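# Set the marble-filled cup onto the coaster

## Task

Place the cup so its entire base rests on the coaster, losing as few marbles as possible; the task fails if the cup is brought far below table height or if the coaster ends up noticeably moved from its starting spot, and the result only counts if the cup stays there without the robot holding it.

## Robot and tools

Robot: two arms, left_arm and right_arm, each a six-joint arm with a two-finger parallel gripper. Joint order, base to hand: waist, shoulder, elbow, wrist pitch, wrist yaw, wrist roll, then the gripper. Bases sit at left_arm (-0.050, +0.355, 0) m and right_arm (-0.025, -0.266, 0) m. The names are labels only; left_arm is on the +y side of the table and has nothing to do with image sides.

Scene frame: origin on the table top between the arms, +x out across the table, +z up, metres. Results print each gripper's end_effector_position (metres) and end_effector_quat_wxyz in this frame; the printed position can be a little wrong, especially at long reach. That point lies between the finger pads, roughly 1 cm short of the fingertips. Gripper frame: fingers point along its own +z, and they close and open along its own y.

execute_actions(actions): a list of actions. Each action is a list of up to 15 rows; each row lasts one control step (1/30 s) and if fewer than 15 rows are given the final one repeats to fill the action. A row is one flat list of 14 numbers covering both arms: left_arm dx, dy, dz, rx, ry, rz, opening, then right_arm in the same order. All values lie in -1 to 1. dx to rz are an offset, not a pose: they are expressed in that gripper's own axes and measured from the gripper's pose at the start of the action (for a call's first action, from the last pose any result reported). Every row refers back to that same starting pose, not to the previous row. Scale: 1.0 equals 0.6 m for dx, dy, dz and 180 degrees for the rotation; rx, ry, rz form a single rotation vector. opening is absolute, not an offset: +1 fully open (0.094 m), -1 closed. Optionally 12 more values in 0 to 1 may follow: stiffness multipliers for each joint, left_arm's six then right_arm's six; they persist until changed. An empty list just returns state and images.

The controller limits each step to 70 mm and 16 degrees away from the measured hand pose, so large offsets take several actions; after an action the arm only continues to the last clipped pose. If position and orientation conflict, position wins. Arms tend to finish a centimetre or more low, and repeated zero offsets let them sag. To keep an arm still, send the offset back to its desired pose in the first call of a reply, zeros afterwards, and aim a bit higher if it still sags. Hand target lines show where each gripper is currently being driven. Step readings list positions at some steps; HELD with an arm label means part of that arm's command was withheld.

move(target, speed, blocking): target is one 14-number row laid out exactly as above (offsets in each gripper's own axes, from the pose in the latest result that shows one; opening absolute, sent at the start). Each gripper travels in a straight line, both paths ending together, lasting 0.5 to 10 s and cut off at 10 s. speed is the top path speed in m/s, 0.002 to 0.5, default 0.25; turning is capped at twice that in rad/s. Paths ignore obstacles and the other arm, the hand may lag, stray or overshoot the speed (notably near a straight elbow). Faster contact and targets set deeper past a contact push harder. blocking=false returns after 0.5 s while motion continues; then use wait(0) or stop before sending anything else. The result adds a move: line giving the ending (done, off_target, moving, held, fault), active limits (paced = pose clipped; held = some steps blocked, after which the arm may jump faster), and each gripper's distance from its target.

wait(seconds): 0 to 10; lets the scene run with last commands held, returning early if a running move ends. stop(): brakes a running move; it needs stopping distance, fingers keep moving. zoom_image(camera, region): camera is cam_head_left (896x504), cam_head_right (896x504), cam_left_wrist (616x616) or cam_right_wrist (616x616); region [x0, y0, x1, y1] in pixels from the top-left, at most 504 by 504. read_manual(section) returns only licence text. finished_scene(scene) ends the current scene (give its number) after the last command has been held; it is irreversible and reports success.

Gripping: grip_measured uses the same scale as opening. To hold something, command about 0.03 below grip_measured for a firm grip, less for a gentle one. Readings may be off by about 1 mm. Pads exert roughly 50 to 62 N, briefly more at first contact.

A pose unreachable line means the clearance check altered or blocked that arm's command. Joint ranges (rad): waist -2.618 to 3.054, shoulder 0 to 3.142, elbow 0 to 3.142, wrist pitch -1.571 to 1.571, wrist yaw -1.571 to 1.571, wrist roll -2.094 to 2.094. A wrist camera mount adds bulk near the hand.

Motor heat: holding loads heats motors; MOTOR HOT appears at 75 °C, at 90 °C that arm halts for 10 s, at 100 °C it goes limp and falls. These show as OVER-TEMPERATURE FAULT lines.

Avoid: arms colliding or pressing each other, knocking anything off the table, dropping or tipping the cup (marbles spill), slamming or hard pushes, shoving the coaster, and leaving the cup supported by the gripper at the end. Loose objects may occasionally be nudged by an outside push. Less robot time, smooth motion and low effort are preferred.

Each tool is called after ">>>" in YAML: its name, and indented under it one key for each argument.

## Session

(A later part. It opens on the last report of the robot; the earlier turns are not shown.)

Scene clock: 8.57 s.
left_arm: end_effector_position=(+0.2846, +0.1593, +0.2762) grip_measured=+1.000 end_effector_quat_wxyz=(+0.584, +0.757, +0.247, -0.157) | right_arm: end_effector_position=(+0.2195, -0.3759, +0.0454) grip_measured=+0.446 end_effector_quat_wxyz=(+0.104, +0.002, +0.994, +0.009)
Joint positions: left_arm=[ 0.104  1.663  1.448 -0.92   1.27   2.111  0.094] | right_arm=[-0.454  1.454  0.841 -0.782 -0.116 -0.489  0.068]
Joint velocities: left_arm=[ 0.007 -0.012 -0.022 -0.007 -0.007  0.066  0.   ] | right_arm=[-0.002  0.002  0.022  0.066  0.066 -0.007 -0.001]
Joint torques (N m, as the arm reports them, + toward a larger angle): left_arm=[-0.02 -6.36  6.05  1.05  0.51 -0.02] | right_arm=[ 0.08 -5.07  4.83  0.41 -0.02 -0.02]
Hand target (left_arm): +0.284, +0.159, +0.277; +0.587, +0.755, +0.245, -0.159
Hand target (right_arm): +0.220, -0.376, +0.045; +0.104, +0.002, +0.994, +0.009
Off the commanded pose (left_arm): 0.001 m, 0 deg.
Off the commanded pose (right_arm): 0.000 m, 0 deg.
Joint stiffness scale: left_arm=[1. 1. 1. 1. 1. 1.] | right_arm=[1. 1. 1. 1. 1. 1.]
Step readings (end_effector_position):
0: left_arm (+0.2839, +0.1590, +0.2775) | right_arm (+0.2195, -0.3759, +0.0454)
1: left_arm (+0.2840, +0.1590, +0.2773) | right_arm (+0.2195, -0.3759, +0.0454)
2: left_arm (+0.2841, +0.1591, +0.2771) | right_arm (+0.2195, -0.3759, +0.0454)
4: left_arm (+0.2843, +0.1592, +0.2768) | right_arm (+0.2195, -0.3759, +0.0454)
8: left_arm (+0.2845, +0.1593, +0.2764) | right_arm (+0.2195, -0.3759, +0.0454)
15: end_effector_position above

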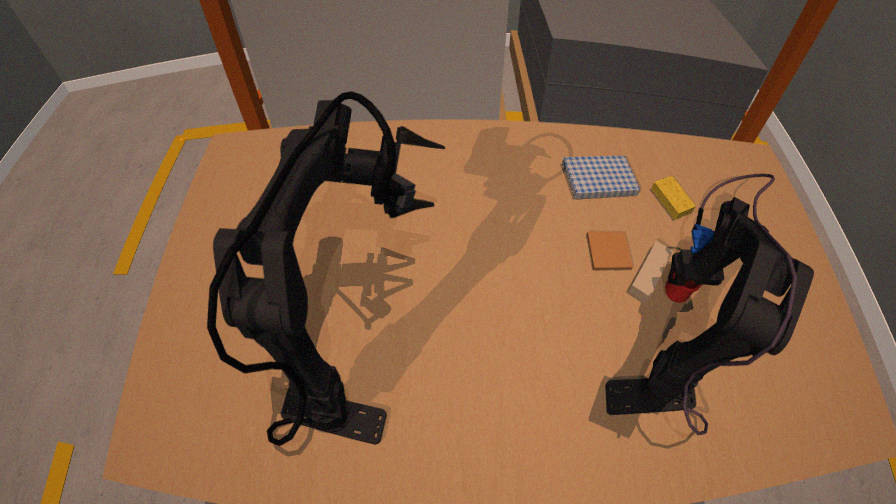

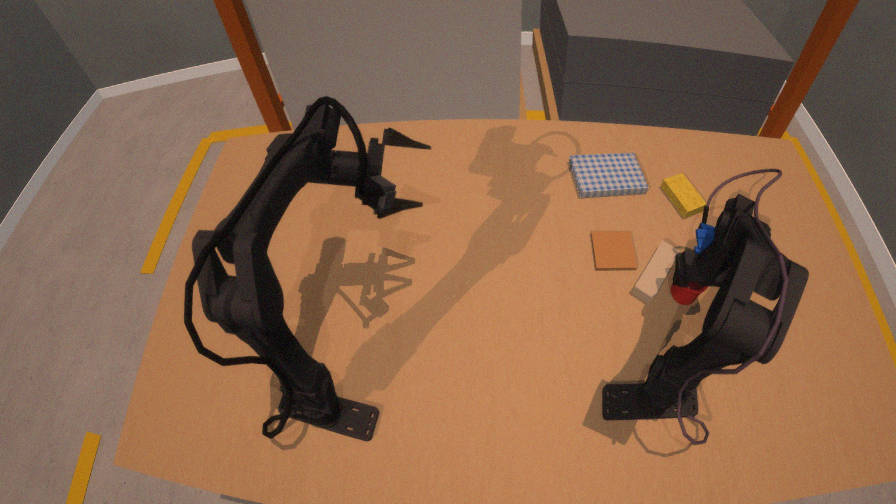

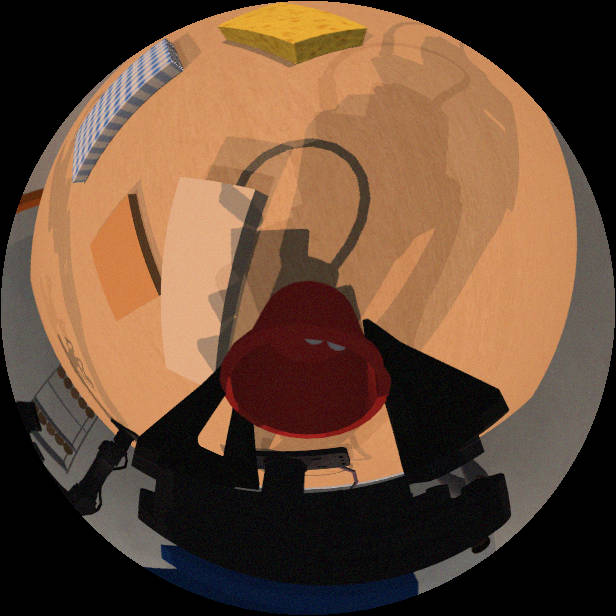

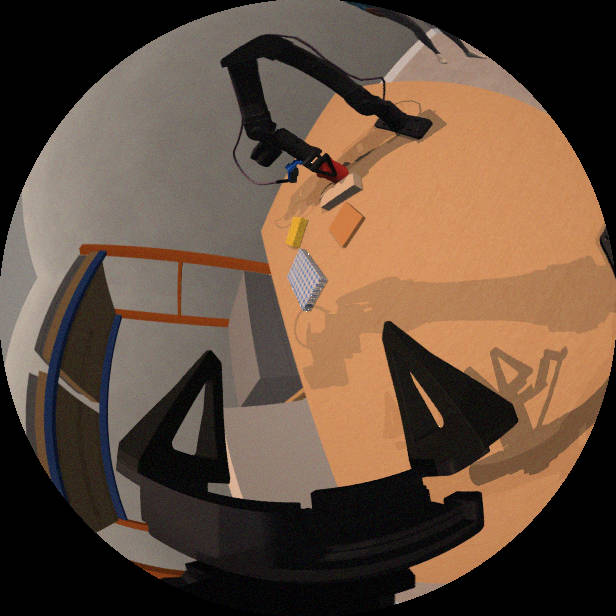

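>>> move:
  target: [0,0,0,0,0,0,1,-0.033,0,-0.155,0,-0.012,0,0.41]
  speed: 0.12

>>> move:
  target: [0,0,0,0,0,0,1,-0.185,0.235,0.025,0,-0.012,0,0.41]
  speed: 0.15

>>> move:
  target: [0,0,0,0,0,0,1,0.012,0,0.06,0,0,0,0.41]
  speed: 0.1

Scene clock: 10.57 s.
left_arm: end_effector_position=(+0.2852, +0.1597, +0.2750) grip_measured=+1.000 end_effector_quat_wxyz=(+0.582, +0.759, +0.249, -0.155) | right_arm: end_effector_position=(+0.2122, -0.3740, +0.1219) grip_measured=+0.446 end_effector_quat_wxyz=(+0.094, +0.004, +0.995, +0.019)
Joint positions: left_arm=[ 0.104  1.663  1.448 -0.92   1.262  2.111  0.094] | right_arm=[-0.468  1.388  1.101 -1.139 -0.126 -0.5    0.068]
Joint velocities: left_arm=[ 0.007  0.002 -0.012 -0.066  0.037 -0.022  0.   ] | right_arm=[-0.022 -0.012  0.012  0.022 -0.037  0.081 -0.   ]
Joint torques (N m, as the arm reports them, + toward a larger angle): left_arm=[-0.01 -6.36  6.06  1.06  0.5  -0.02] | right_arm=[-0.57 -6.75  7.65  0.34 -0.14 -0.06]
Hand target (left_arm): +0.285, +0.159, +0.276; +0.584, +0.757, +0.247, -0.157
Hand target (right_arm): +0.219, -0.378, +0.140; +0.123, +0.003, +0.992, +0.009
Off the commanded pose (left_arm): 0.001 m, 0 deg.
Off the commanded pose (right_arm): 0.020 m, 4 deg.
Joint stiffness scale: left_arm=[1. 1. 1. 1. 1. 1.] | right_arm=[1. 1. 1. 1. 1. 1.]
move: off_target (right_arm)

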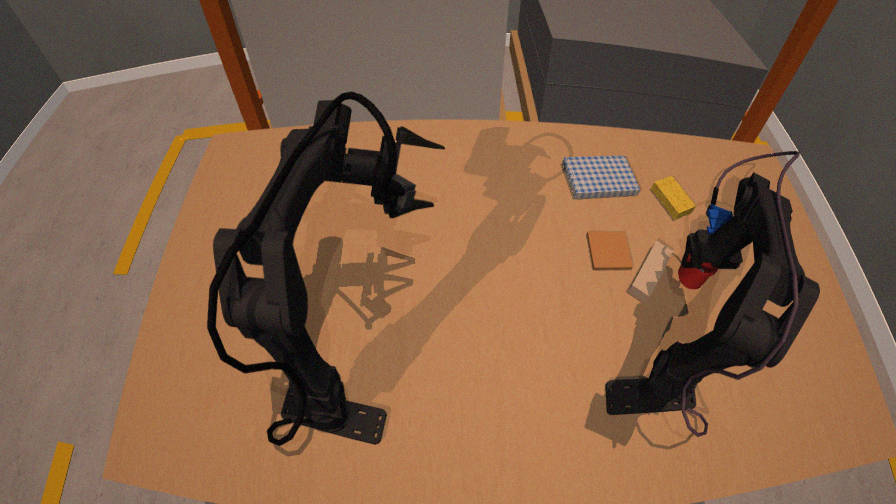

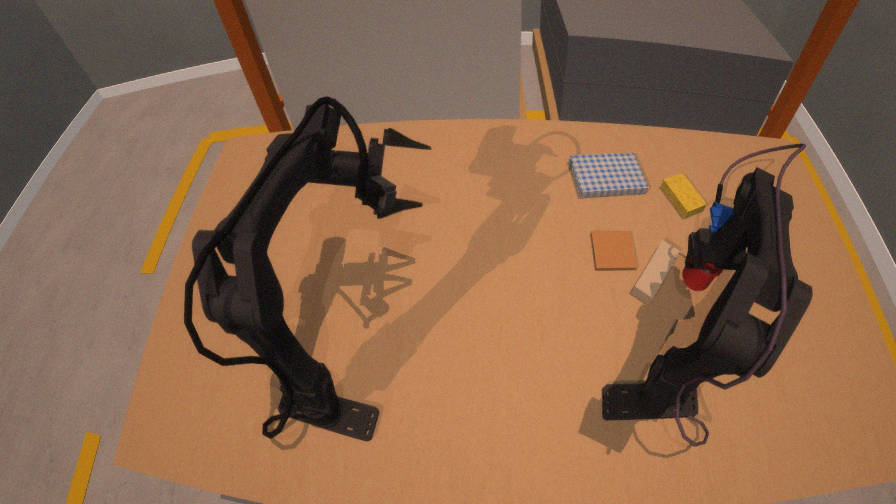

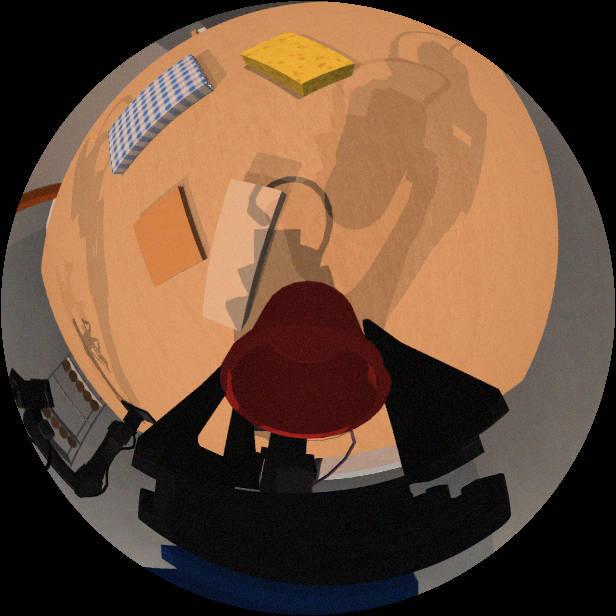

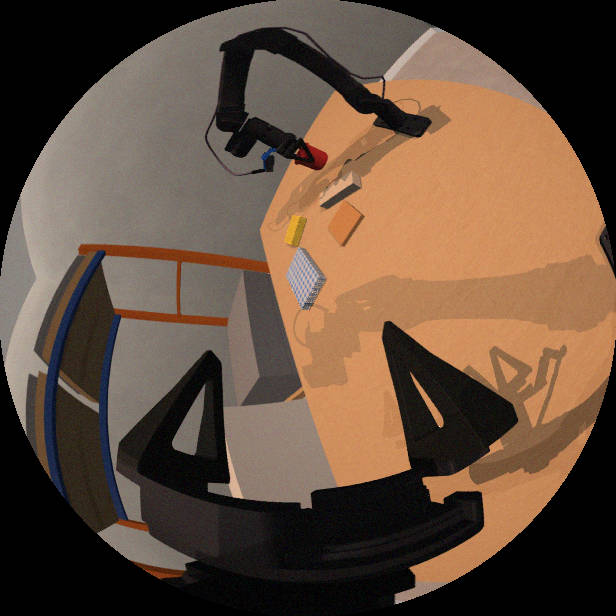

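Scene clock: 12.27 s.
left_arm: end_effector_position=(+0.2858, +0.1601, +0.2737) grip_measured=+1.000 end_effector_quat_wxyz=(+0.579, +0.761, +0.250, -0.152) | right_arm: end_effector_position=(+0.3118, -0.2338, +0.1213) grip_measured=+0.446 end_effector_quat_wxyz=(+0.090, +0.002, +0.996, +0.020)
Joint positions: left_arm=[ 0.104  1.663  1.448 -0.92   1.254  2.111  0.094] | right_arm=[ 0.128  1.652  1.348 -1.084 -0.026  0.086  0.068]
Joint velocities: left_arm=[-0.012 -0.012 -0.012 -0.022 -0.007  0.051  0.   ] | right_arm=[-0.002 -0.002 -0.002  0.125  0.022 -0.037 -0.001]
Joint torques (N m, as the arm reports them, + toward a larger angle): left_arm=[-0.01 -6.38  6.05  1.06  0.49 -0.02] | right_arm=[ 0.4  -7.2   8.11  0.47  0.17  0.08]
Hand target (left_arm): +0.285, +0.160, +0.275; +0.582, +0.759, +0.249, -0.155
Hand target (right_arm): +0.325, -0.233, +0.135; +0.115, +0.005, +0.993, +0.018
Off the commanded pose (left_arm): 0.001 m, 0 deg.
Off the commanded pose (right_arm): 0.018 m, 3 deg.
Joint stiffness scale: left_arm=[1. 1. 1. 1. 1. 1.] | right_arm=[1. 1. 1. 1. 1. 1.]
move: off_target (right_arm)

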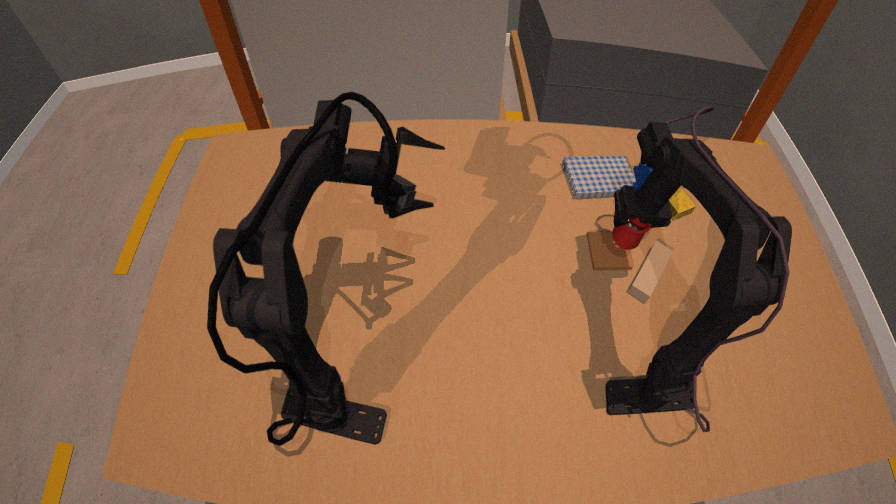

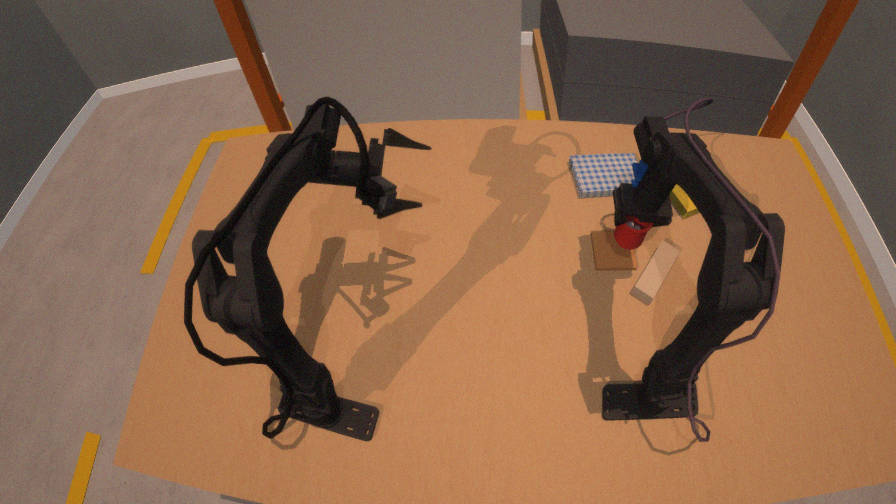

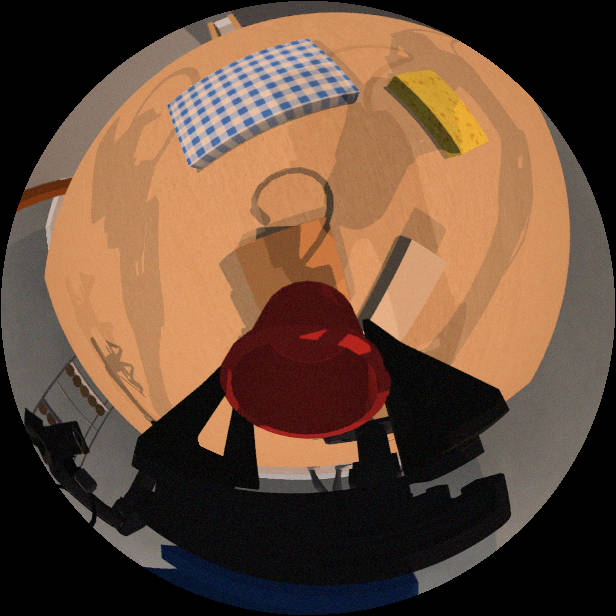

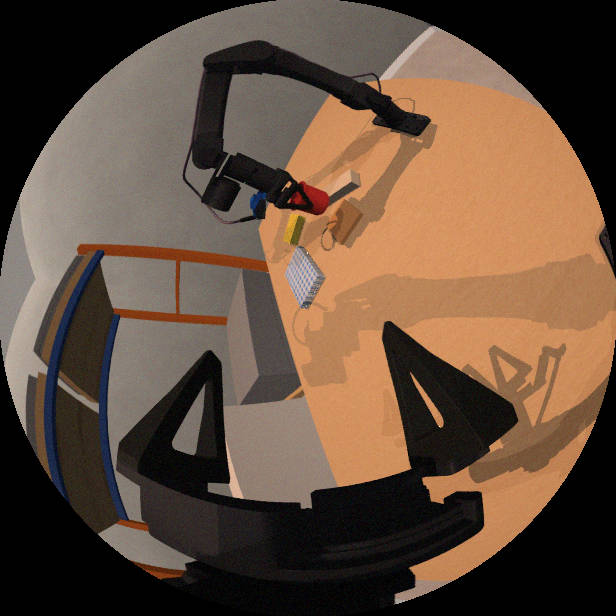

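Scene clock: 13.27 s.
left_arm: end_effector_position=(+0.2864, +0.1606, +0.2724) grip_measured=+1.000 end_effector_quat_wxyz=(+0.577, +0.762, +0.252, -0.150) | right_arm: end_effector_position=(+0.3096, -0.2339, +0.0865) grip_measured=+0.446 end_effector_quat_wxyz=(+0.085, +0.002, +0.996, +0.020)
Joint positions: left_arm=[ 0.104  1.663  1.448 -0.92   1.245  2.111  0.094] | right_arm=[ 0.128  1.67   1.23  -0.957 -0.026  0.086  0.068]
Joint velocities: left_arm=[-0.002 -0.007  0.012  0.066  0.007 -0.022  0.   ] | right_arm=[ 0.007 -0.002 -0.002  0.007 -0.022 -0.037  0.   ]
Joint torques (N m, as the arm reports them, + toward a larger angle): left_arm=[-0.02 -6.39  6.07  1.06  0.5  -0.02] | right_arm=[ 0.42 -7.56  4.29  0.56  0.06  0.09]
Hand target (left_arm): +0.286, +0.160, +0.274; +0.579, +0.761, +0.250, -0.152
Hand target (right_arm): +0.311, -0.232, +0.085; +0.090, +0.002, +0.996, +0.020
Off the commanded pose (left_arm): 0.001 m, 0 deg.
Off the commanded pose (right_arm): 0.003 m, 1 deg.
Joint stiffness scale: left_arm=[1. 1. 1. 1. 1. 1.] | right_arm=[1. 1. 1. 1. 1. 1.]
move: done

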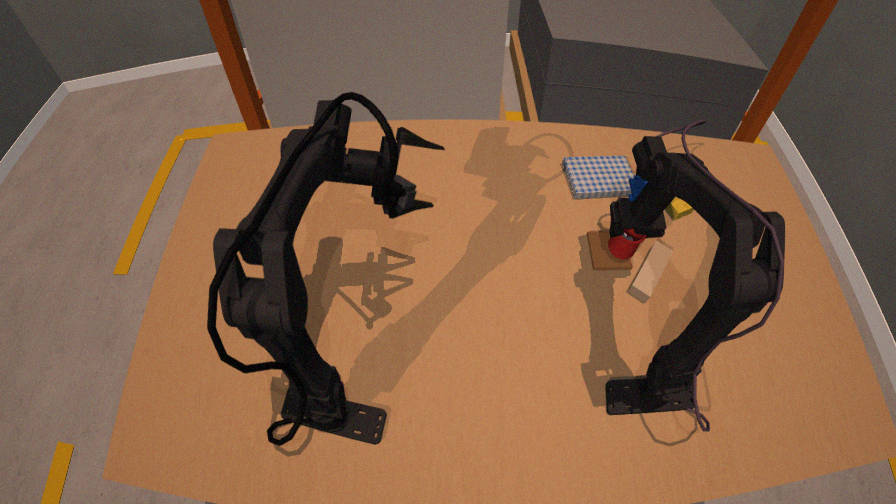

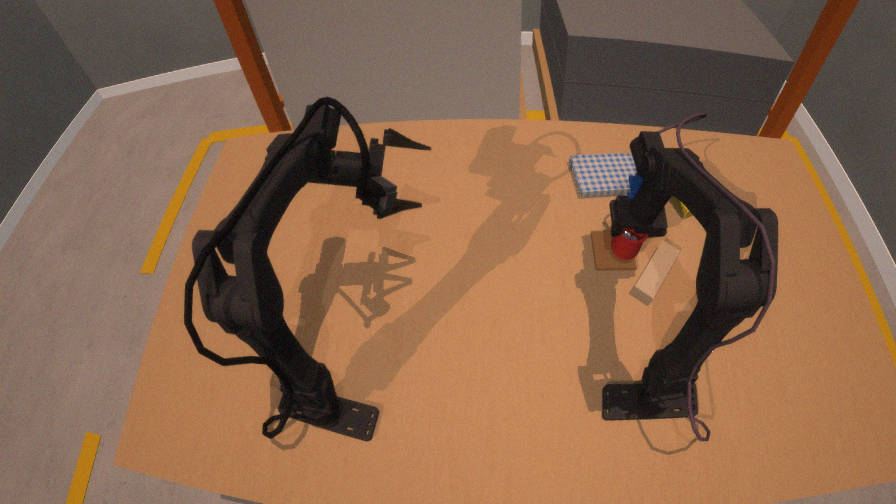

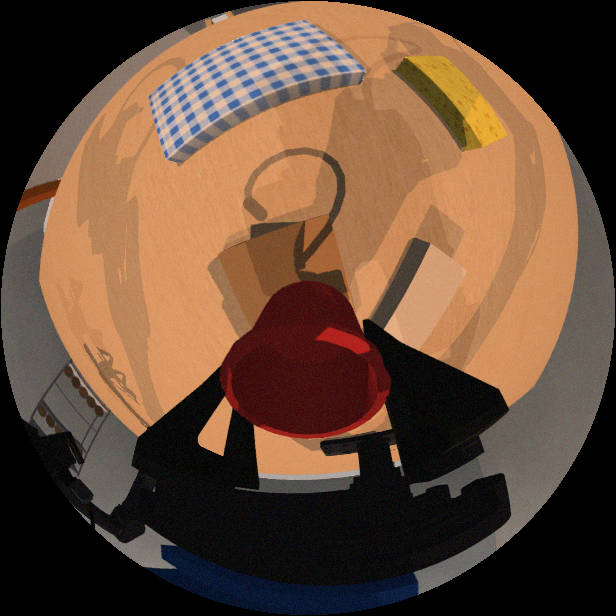

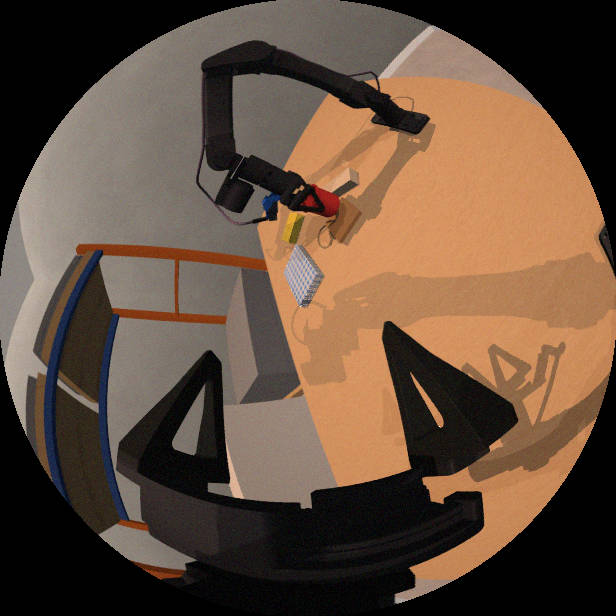

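>>> move:
  target: [0,0,0,0,0,0,1,-0.03,0.024,0.036,0,-0.014,0,0.41]
  speed: 0.05

>>> zoom_image:
  camera: "cam_head_left"
  region: [550,190,700,310]

Scene clock: 14.73 s.
left_arm: end_effector_position=(+0.2870, +0.1610, +0.2712) grip_measured=+1.000 end_effector_quat_wxyz=(+0.574, +0.764, +0.254, -0.148) | right_arm: end_effector_position=(+0.3295, -0.2199, +0.0713) grip_measured=+0.446 end_effector_quat_wxyz=(+0.103, +0.003, +0.994, +0.023)
Joint positions: left_arm=[ 0.104  1.663  1.448 -0.92   1.237  2.111  0.094] | right_arm=[ 0.165  1.73   1.23  -0.86  -0.022  0.125  0.068]
Joint velocities: left_arm=[-0.022 -0.012 -0.017 -0.007 -0.051 -0.007  0.   ] | right_arm=[ 0.002  0.002 -0.017 -0.007  0.051  0.037  0.   ]
Joint torques (N m, as the arm reports them, + toward a larger angle): left_arm=[-0.04 -6.37  6.07  1.06  0.5  -0.02] | right_arm=[ 0.62 -7.84  4.39  0.61  0.15  0.03]
Hand target (left_arm): +0.286, +0.161, +0.272; +0.577, +0.762, +0.252, -0.150
Hand target (right_arm): +0.331, -0.219, +0.069; +0.107, +0.003, +0.994, +0.020
Off the commanded pose (left_arm): 0.001 m, 0 deg.
Off the commanded pose (right_arm): 0.003 m, 1 deg.
Joint stiffness scale: left_arm=[1. 1. 1. 1. 1. 1.] | right_arm=[1. 1. 1. 1. 1. 1.]
move: done

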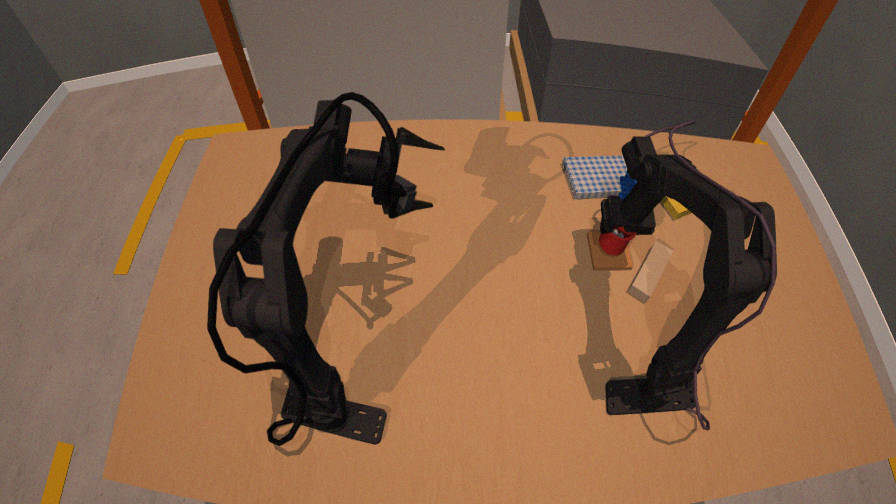

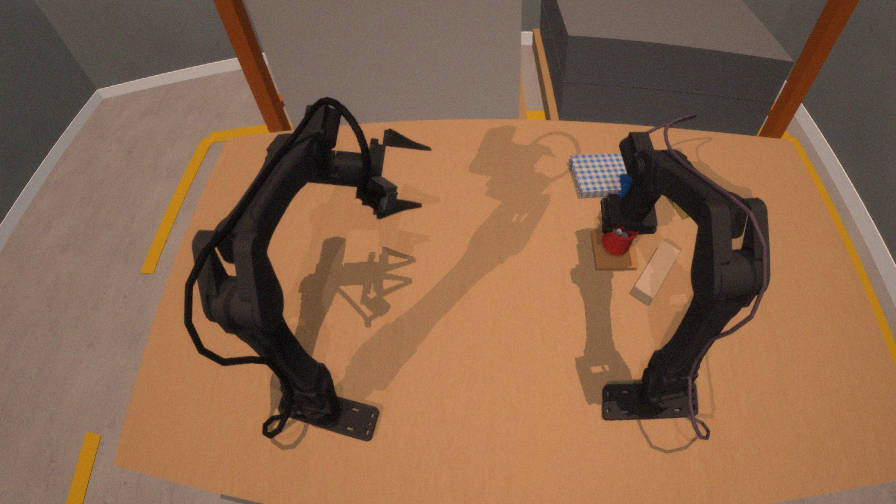

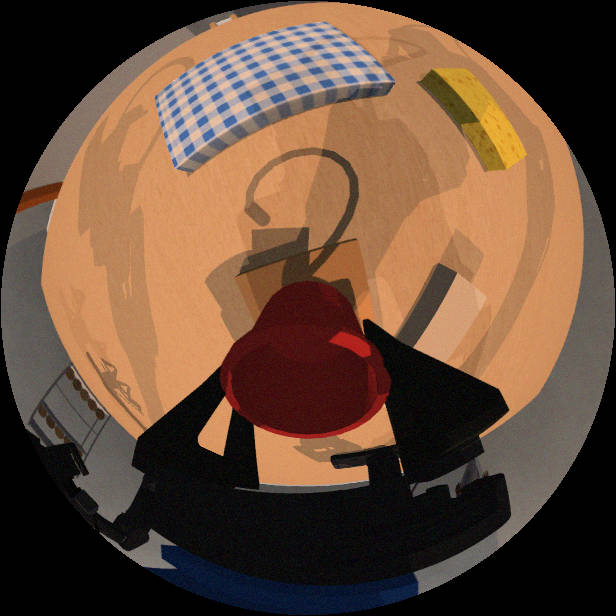

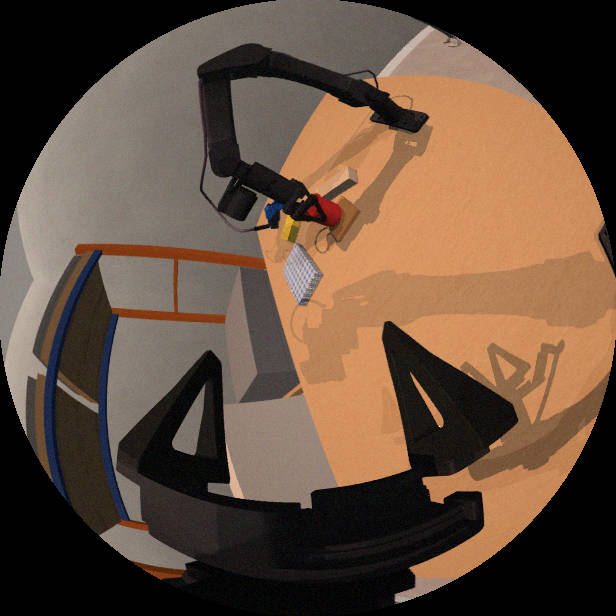

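Region (550, 190, 700, 310) of cam_head_left's 896x504 image, scaled by 3.360, with more detail than that image has; it fills the top 403 rows of this view, and the rest is white.

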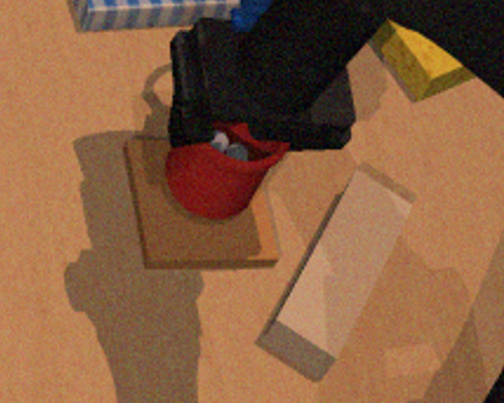

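>>> move:
  target: [0,0,0,0,0,0,1,0.012,-0.002,0.033,0,0,0,0.41]
  speed: 0.025

>>> execute_actions:
  actions:
    - [[0,0,0,0,0,0,1,0,0,0,0,0,0,1]]

>>> move:
  target: [0,0,0,0,0,0,1,-0.02,0,-0.15,0,0,0,1]
  speed: 0.2

Scene clock: 16.63 s.
left_arm: end_effector_position=(+0.2877, +0.1614, +0.2699) grip_measured=+1.000 end_effector_quat_wxyz=(+0.572, +0.766, +0.256, -0.146) | right_arm: end_effector_position=(+0.3273, -0.2201, +0.0576) grip_measured=+0.446 end_effector_quat_wxyz=(+0.106, +0.004, +0.994, +0.024)
Joint positions: left_arm=[ 0.104  1.663  1.448 -0.92   1.229  2.111  0.094] | right_arm=[ 0.165  1.732  1.173 -0.796 -0.022  0.125  0.068]
Joint velocities: left_arm=[ 0.017 -0.007 -0.017  0.051 -0.007  0.007  0.   ] | right_arm=[ 0.032  0.002  0.017 -0.037  0.022  0.037  0.001]
Joint torques (N m, as the arm reports them, + toward a larger angle): left_arm=[-0.01 -6.37  6.08  1.07  0.49 -0.01] | right_arm=[ 0.22 -7.11  3.96  0.64  0.05  0.02]
Hand target (left_arm): +0.287, +0.161, +0.271; +0.574, +0.764, +0.254, -0.148
Hand target (right_arm): +0.326, -0.220, +0.050; +0.102, +0.003, +0.994, +0.023
Off the commanded pose (left_arm): 0.001 m, 0 deg.
Off the commanded pose (right_arm): 0.007 m, 0 deg.
Joint stiffness scale: left_arm=[1. 1. 1. 1. 1. 1.] | right_arm=[1. 1. 1. 1. 1. 1.]
move: done

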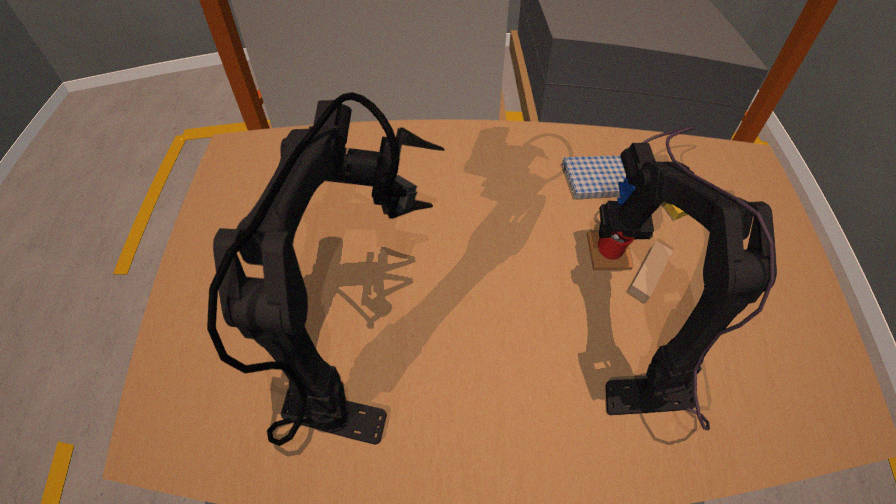

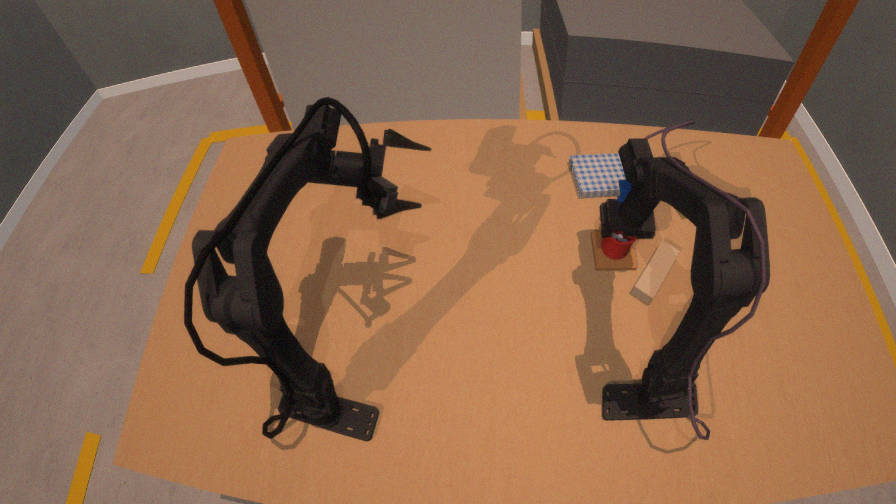

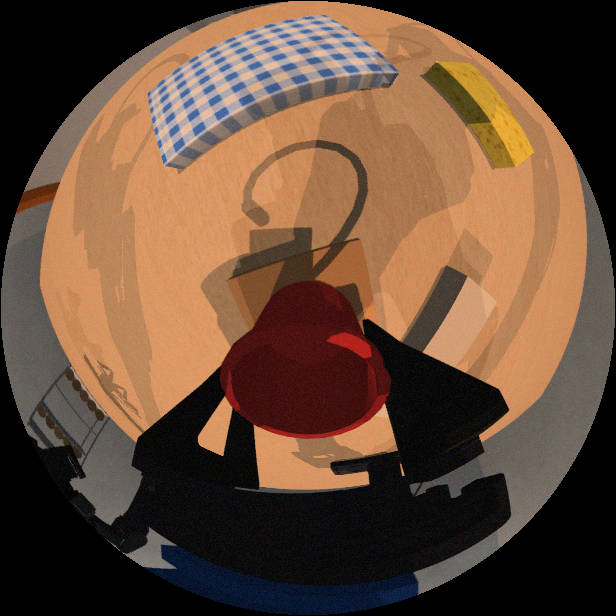

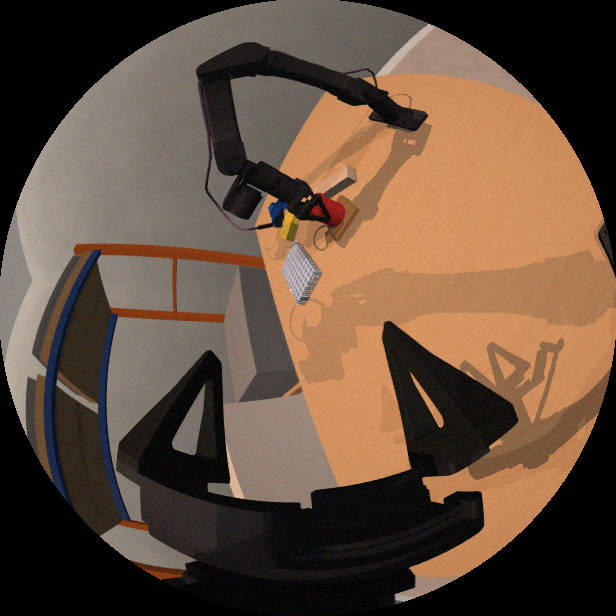

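Scene clock: 17.13 s.
left_arm: end_effector_position=(+0.2883, +0.1619, +0.2687) grip_measured=+1.000 end_effector_quat_wxyz=(+0.569, +0.768, +0.257, -0.144) | right_arm: end_effector_position=(+0.3274, -0.2201, +0.0577) grip_measured=+1.000 end_effector_quat_wxyz=(+0.106, +0.004, +0.994, +0.024)
Joint positions: left_arm=[ 0.104  1.663  1.448 -0.92   1.221  2.111  0.094] | right_arm=[ 0.165  1.732  1.173 -0.795 -0.022  0.125  0.094]
Joint velocities: left_arm=[-0.007 -0.007  0.007  0.051  0.022 -0.022  0.   ] | right_arm=[ 0.002  0.017  0.022 -0.007  0.022 -0.037  0.   ]
Joint torques (N m, as the arm reports them, + toward a larger angle): left_arm=[ 0.   -6.38  6.05  1.06  0.49 -0.01] | right_arm=[ 0.04 -7.92  5.01  0.43  0.02  0.02]
Hand target (left_arm): +0.288, +0.161, +0.270; +0.572, +0.766, +0.256, -0.146
Hand target (right_arm): +0.327, -0.220, +0.058; +0.106, +0.004, +0.994, +0.024
Off the commanded pose (left_arm): 0.001 m, 0 deg.
Off the commanded pose (right_arm): 0.000 m, 0 deg.
Joint stiffness scale: left_arm=[1. 1. 1. 1. 1. 1.] | right_arm=[1. 1. 1. 1. 1. 1.]
Step readings (end_effector_position):
0: left_arm (+0.2877, +0.1614, +0.2699) | right_arm (+0.3273, -0.2201, +0.0576)
1: left_arm (+0.2878, +0.1615, +0.2697) | right_arm (+0.3274, -0.2201, +0.0577)
2: left_arm (+0.2878, +0.1615, +0.2696) | right_arm (+0.3274, -0.2201, +0.0577)
4: left_arm (+0.2880, +0.1617, +0.2692) | right_arm (+0.3274, -0.2201, +0.0577)
8: left_arm (+0.2882, +0.1618, +0.2689) | right_arm (+0.3274, -0.2201, +0.0577)
15: end_effector_position above

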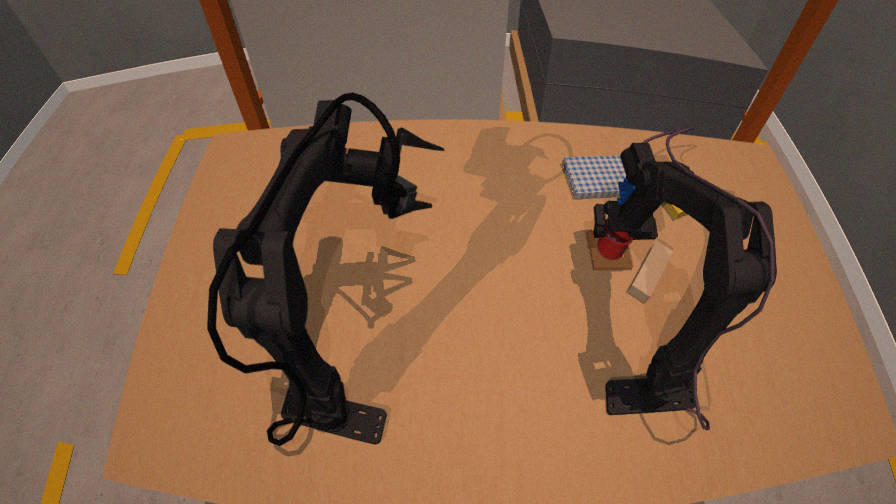

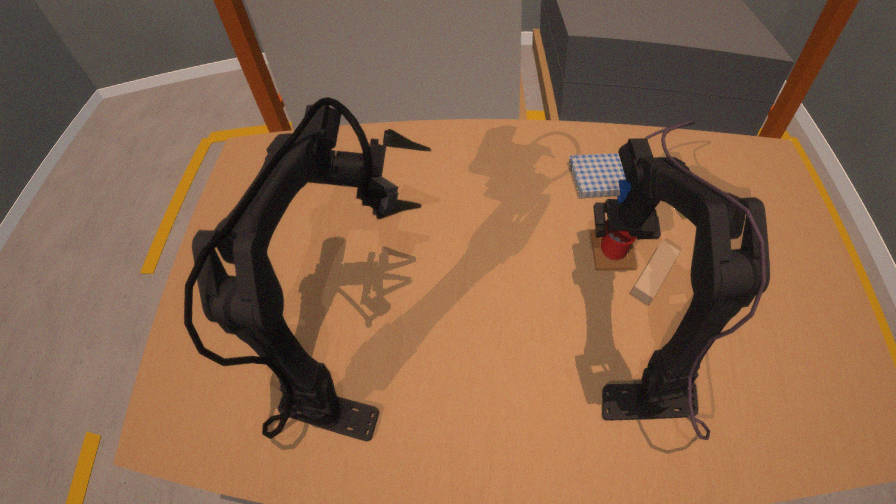

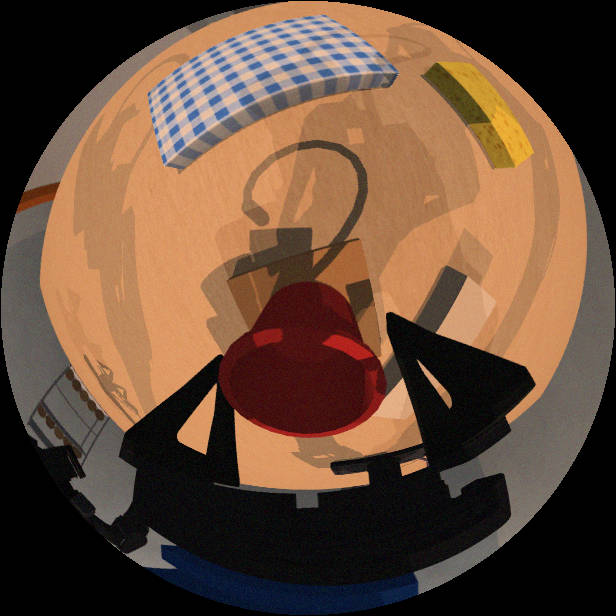

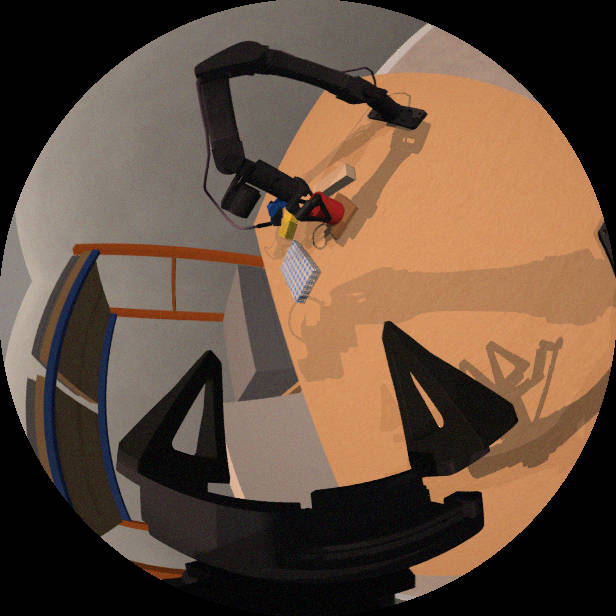

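Scene clock: 18.30 s.
left_arm: end_effector_position=(+0.2889, +0.1623, +0.2675) grip_measured=+1.000 end_effector_quat_wxyz=(+0.567, +0.769, +0.259, -0.142) | right_arm: end_effector_position=(+0.3137, -0.2233, +0.1325) grip_measured=+1.000 end_effector_quat_wxyz=(+0.084, +0.003, +0.996, +0.021)
Joint positions: left_arm=[ 0.104  1.663  1.448 -0.92   1.213  2.111  0.094] | right_arm=[ 0.16   1.672  1.416 -1.143 -0.022  0.119  0.094]
Joint velocities: left_arm=[-0.042  0.002  0.002 -0.037  0.066 -0.051  0.   ] | right_arm=[-0.012 -0.007 -0.007  0.037 -0.007 -0.066  0.   ]
Joint torques (N m, as the arm reports them, + toward a larger angle): left_arm=[-0.01 -6.39  6.05  1.06  0.5  -0.01] | right_arm=[-0.52 -8.77  7.53  0.37  0.03 -0.07]
Hand target (left_arm): +0.288, +0.162, +0.269; +0.569, +0.768, +0.257, -0.144
Hand target (right_arm): +0.321, -0.225, +0.148; +0.106, +0.004, +0.994, +0.024
Off the commanded pose (left_arm): 0.001 m, 0 deg.
Off the commanded pose (right_arm): 0.017 m, 3 deg.
Joint stiffness scale: left_arm=[1. 1. 1. 1. 1. 1.] | right_arm=[1. 1. 1. 1. 1. 1.]
move: off_target (right_arm)

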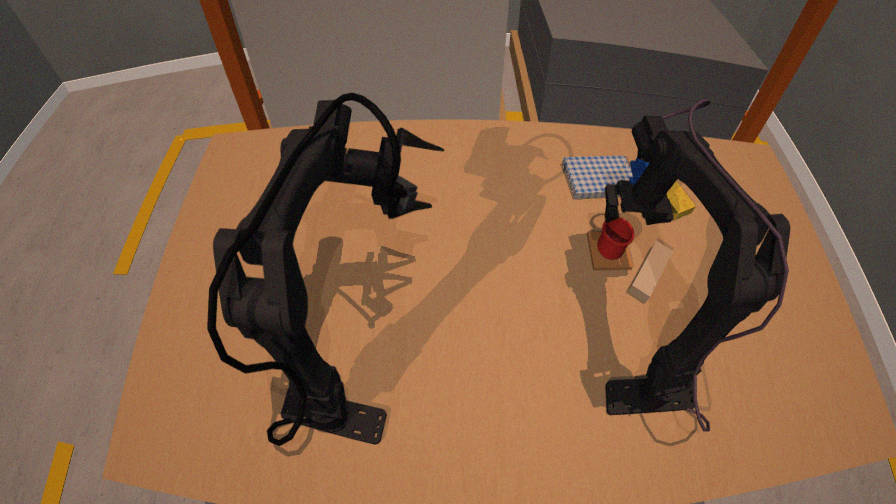

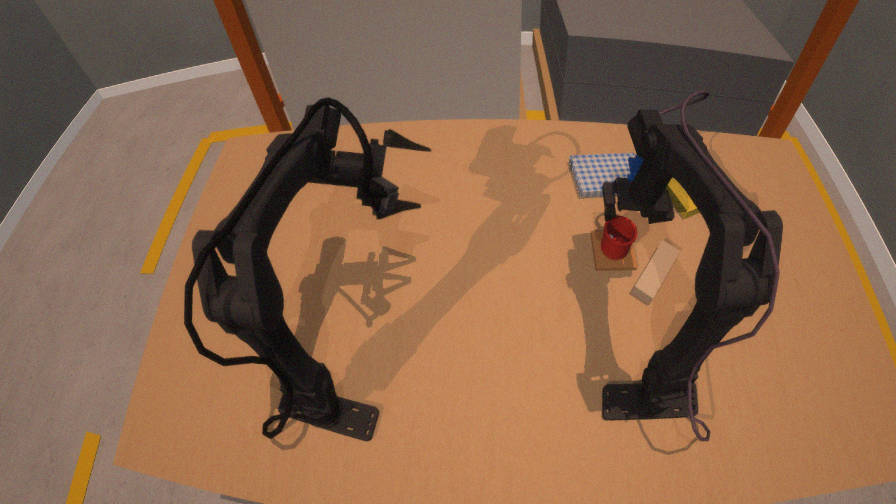

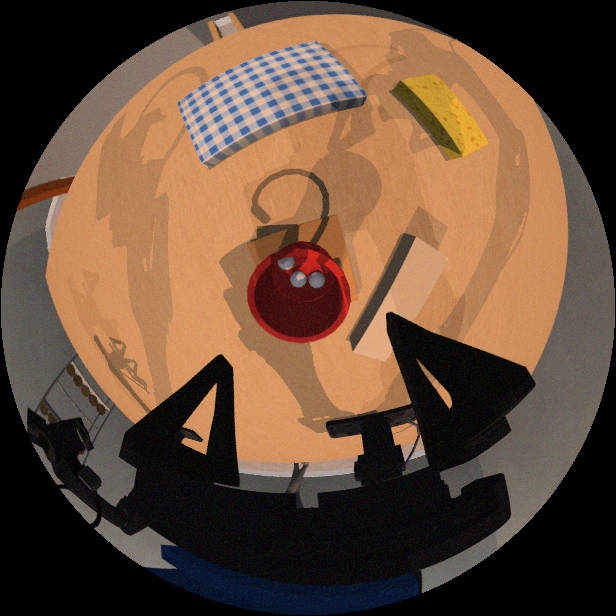

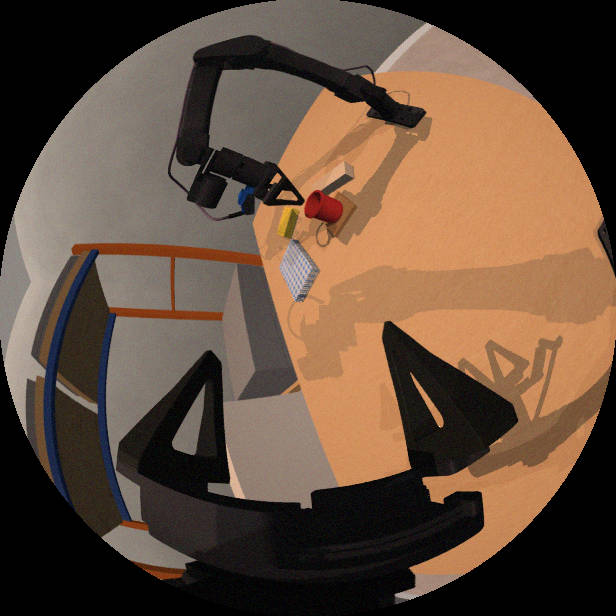

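>>> finished_scene:
  scene: 2

The scene is finished: the task was done.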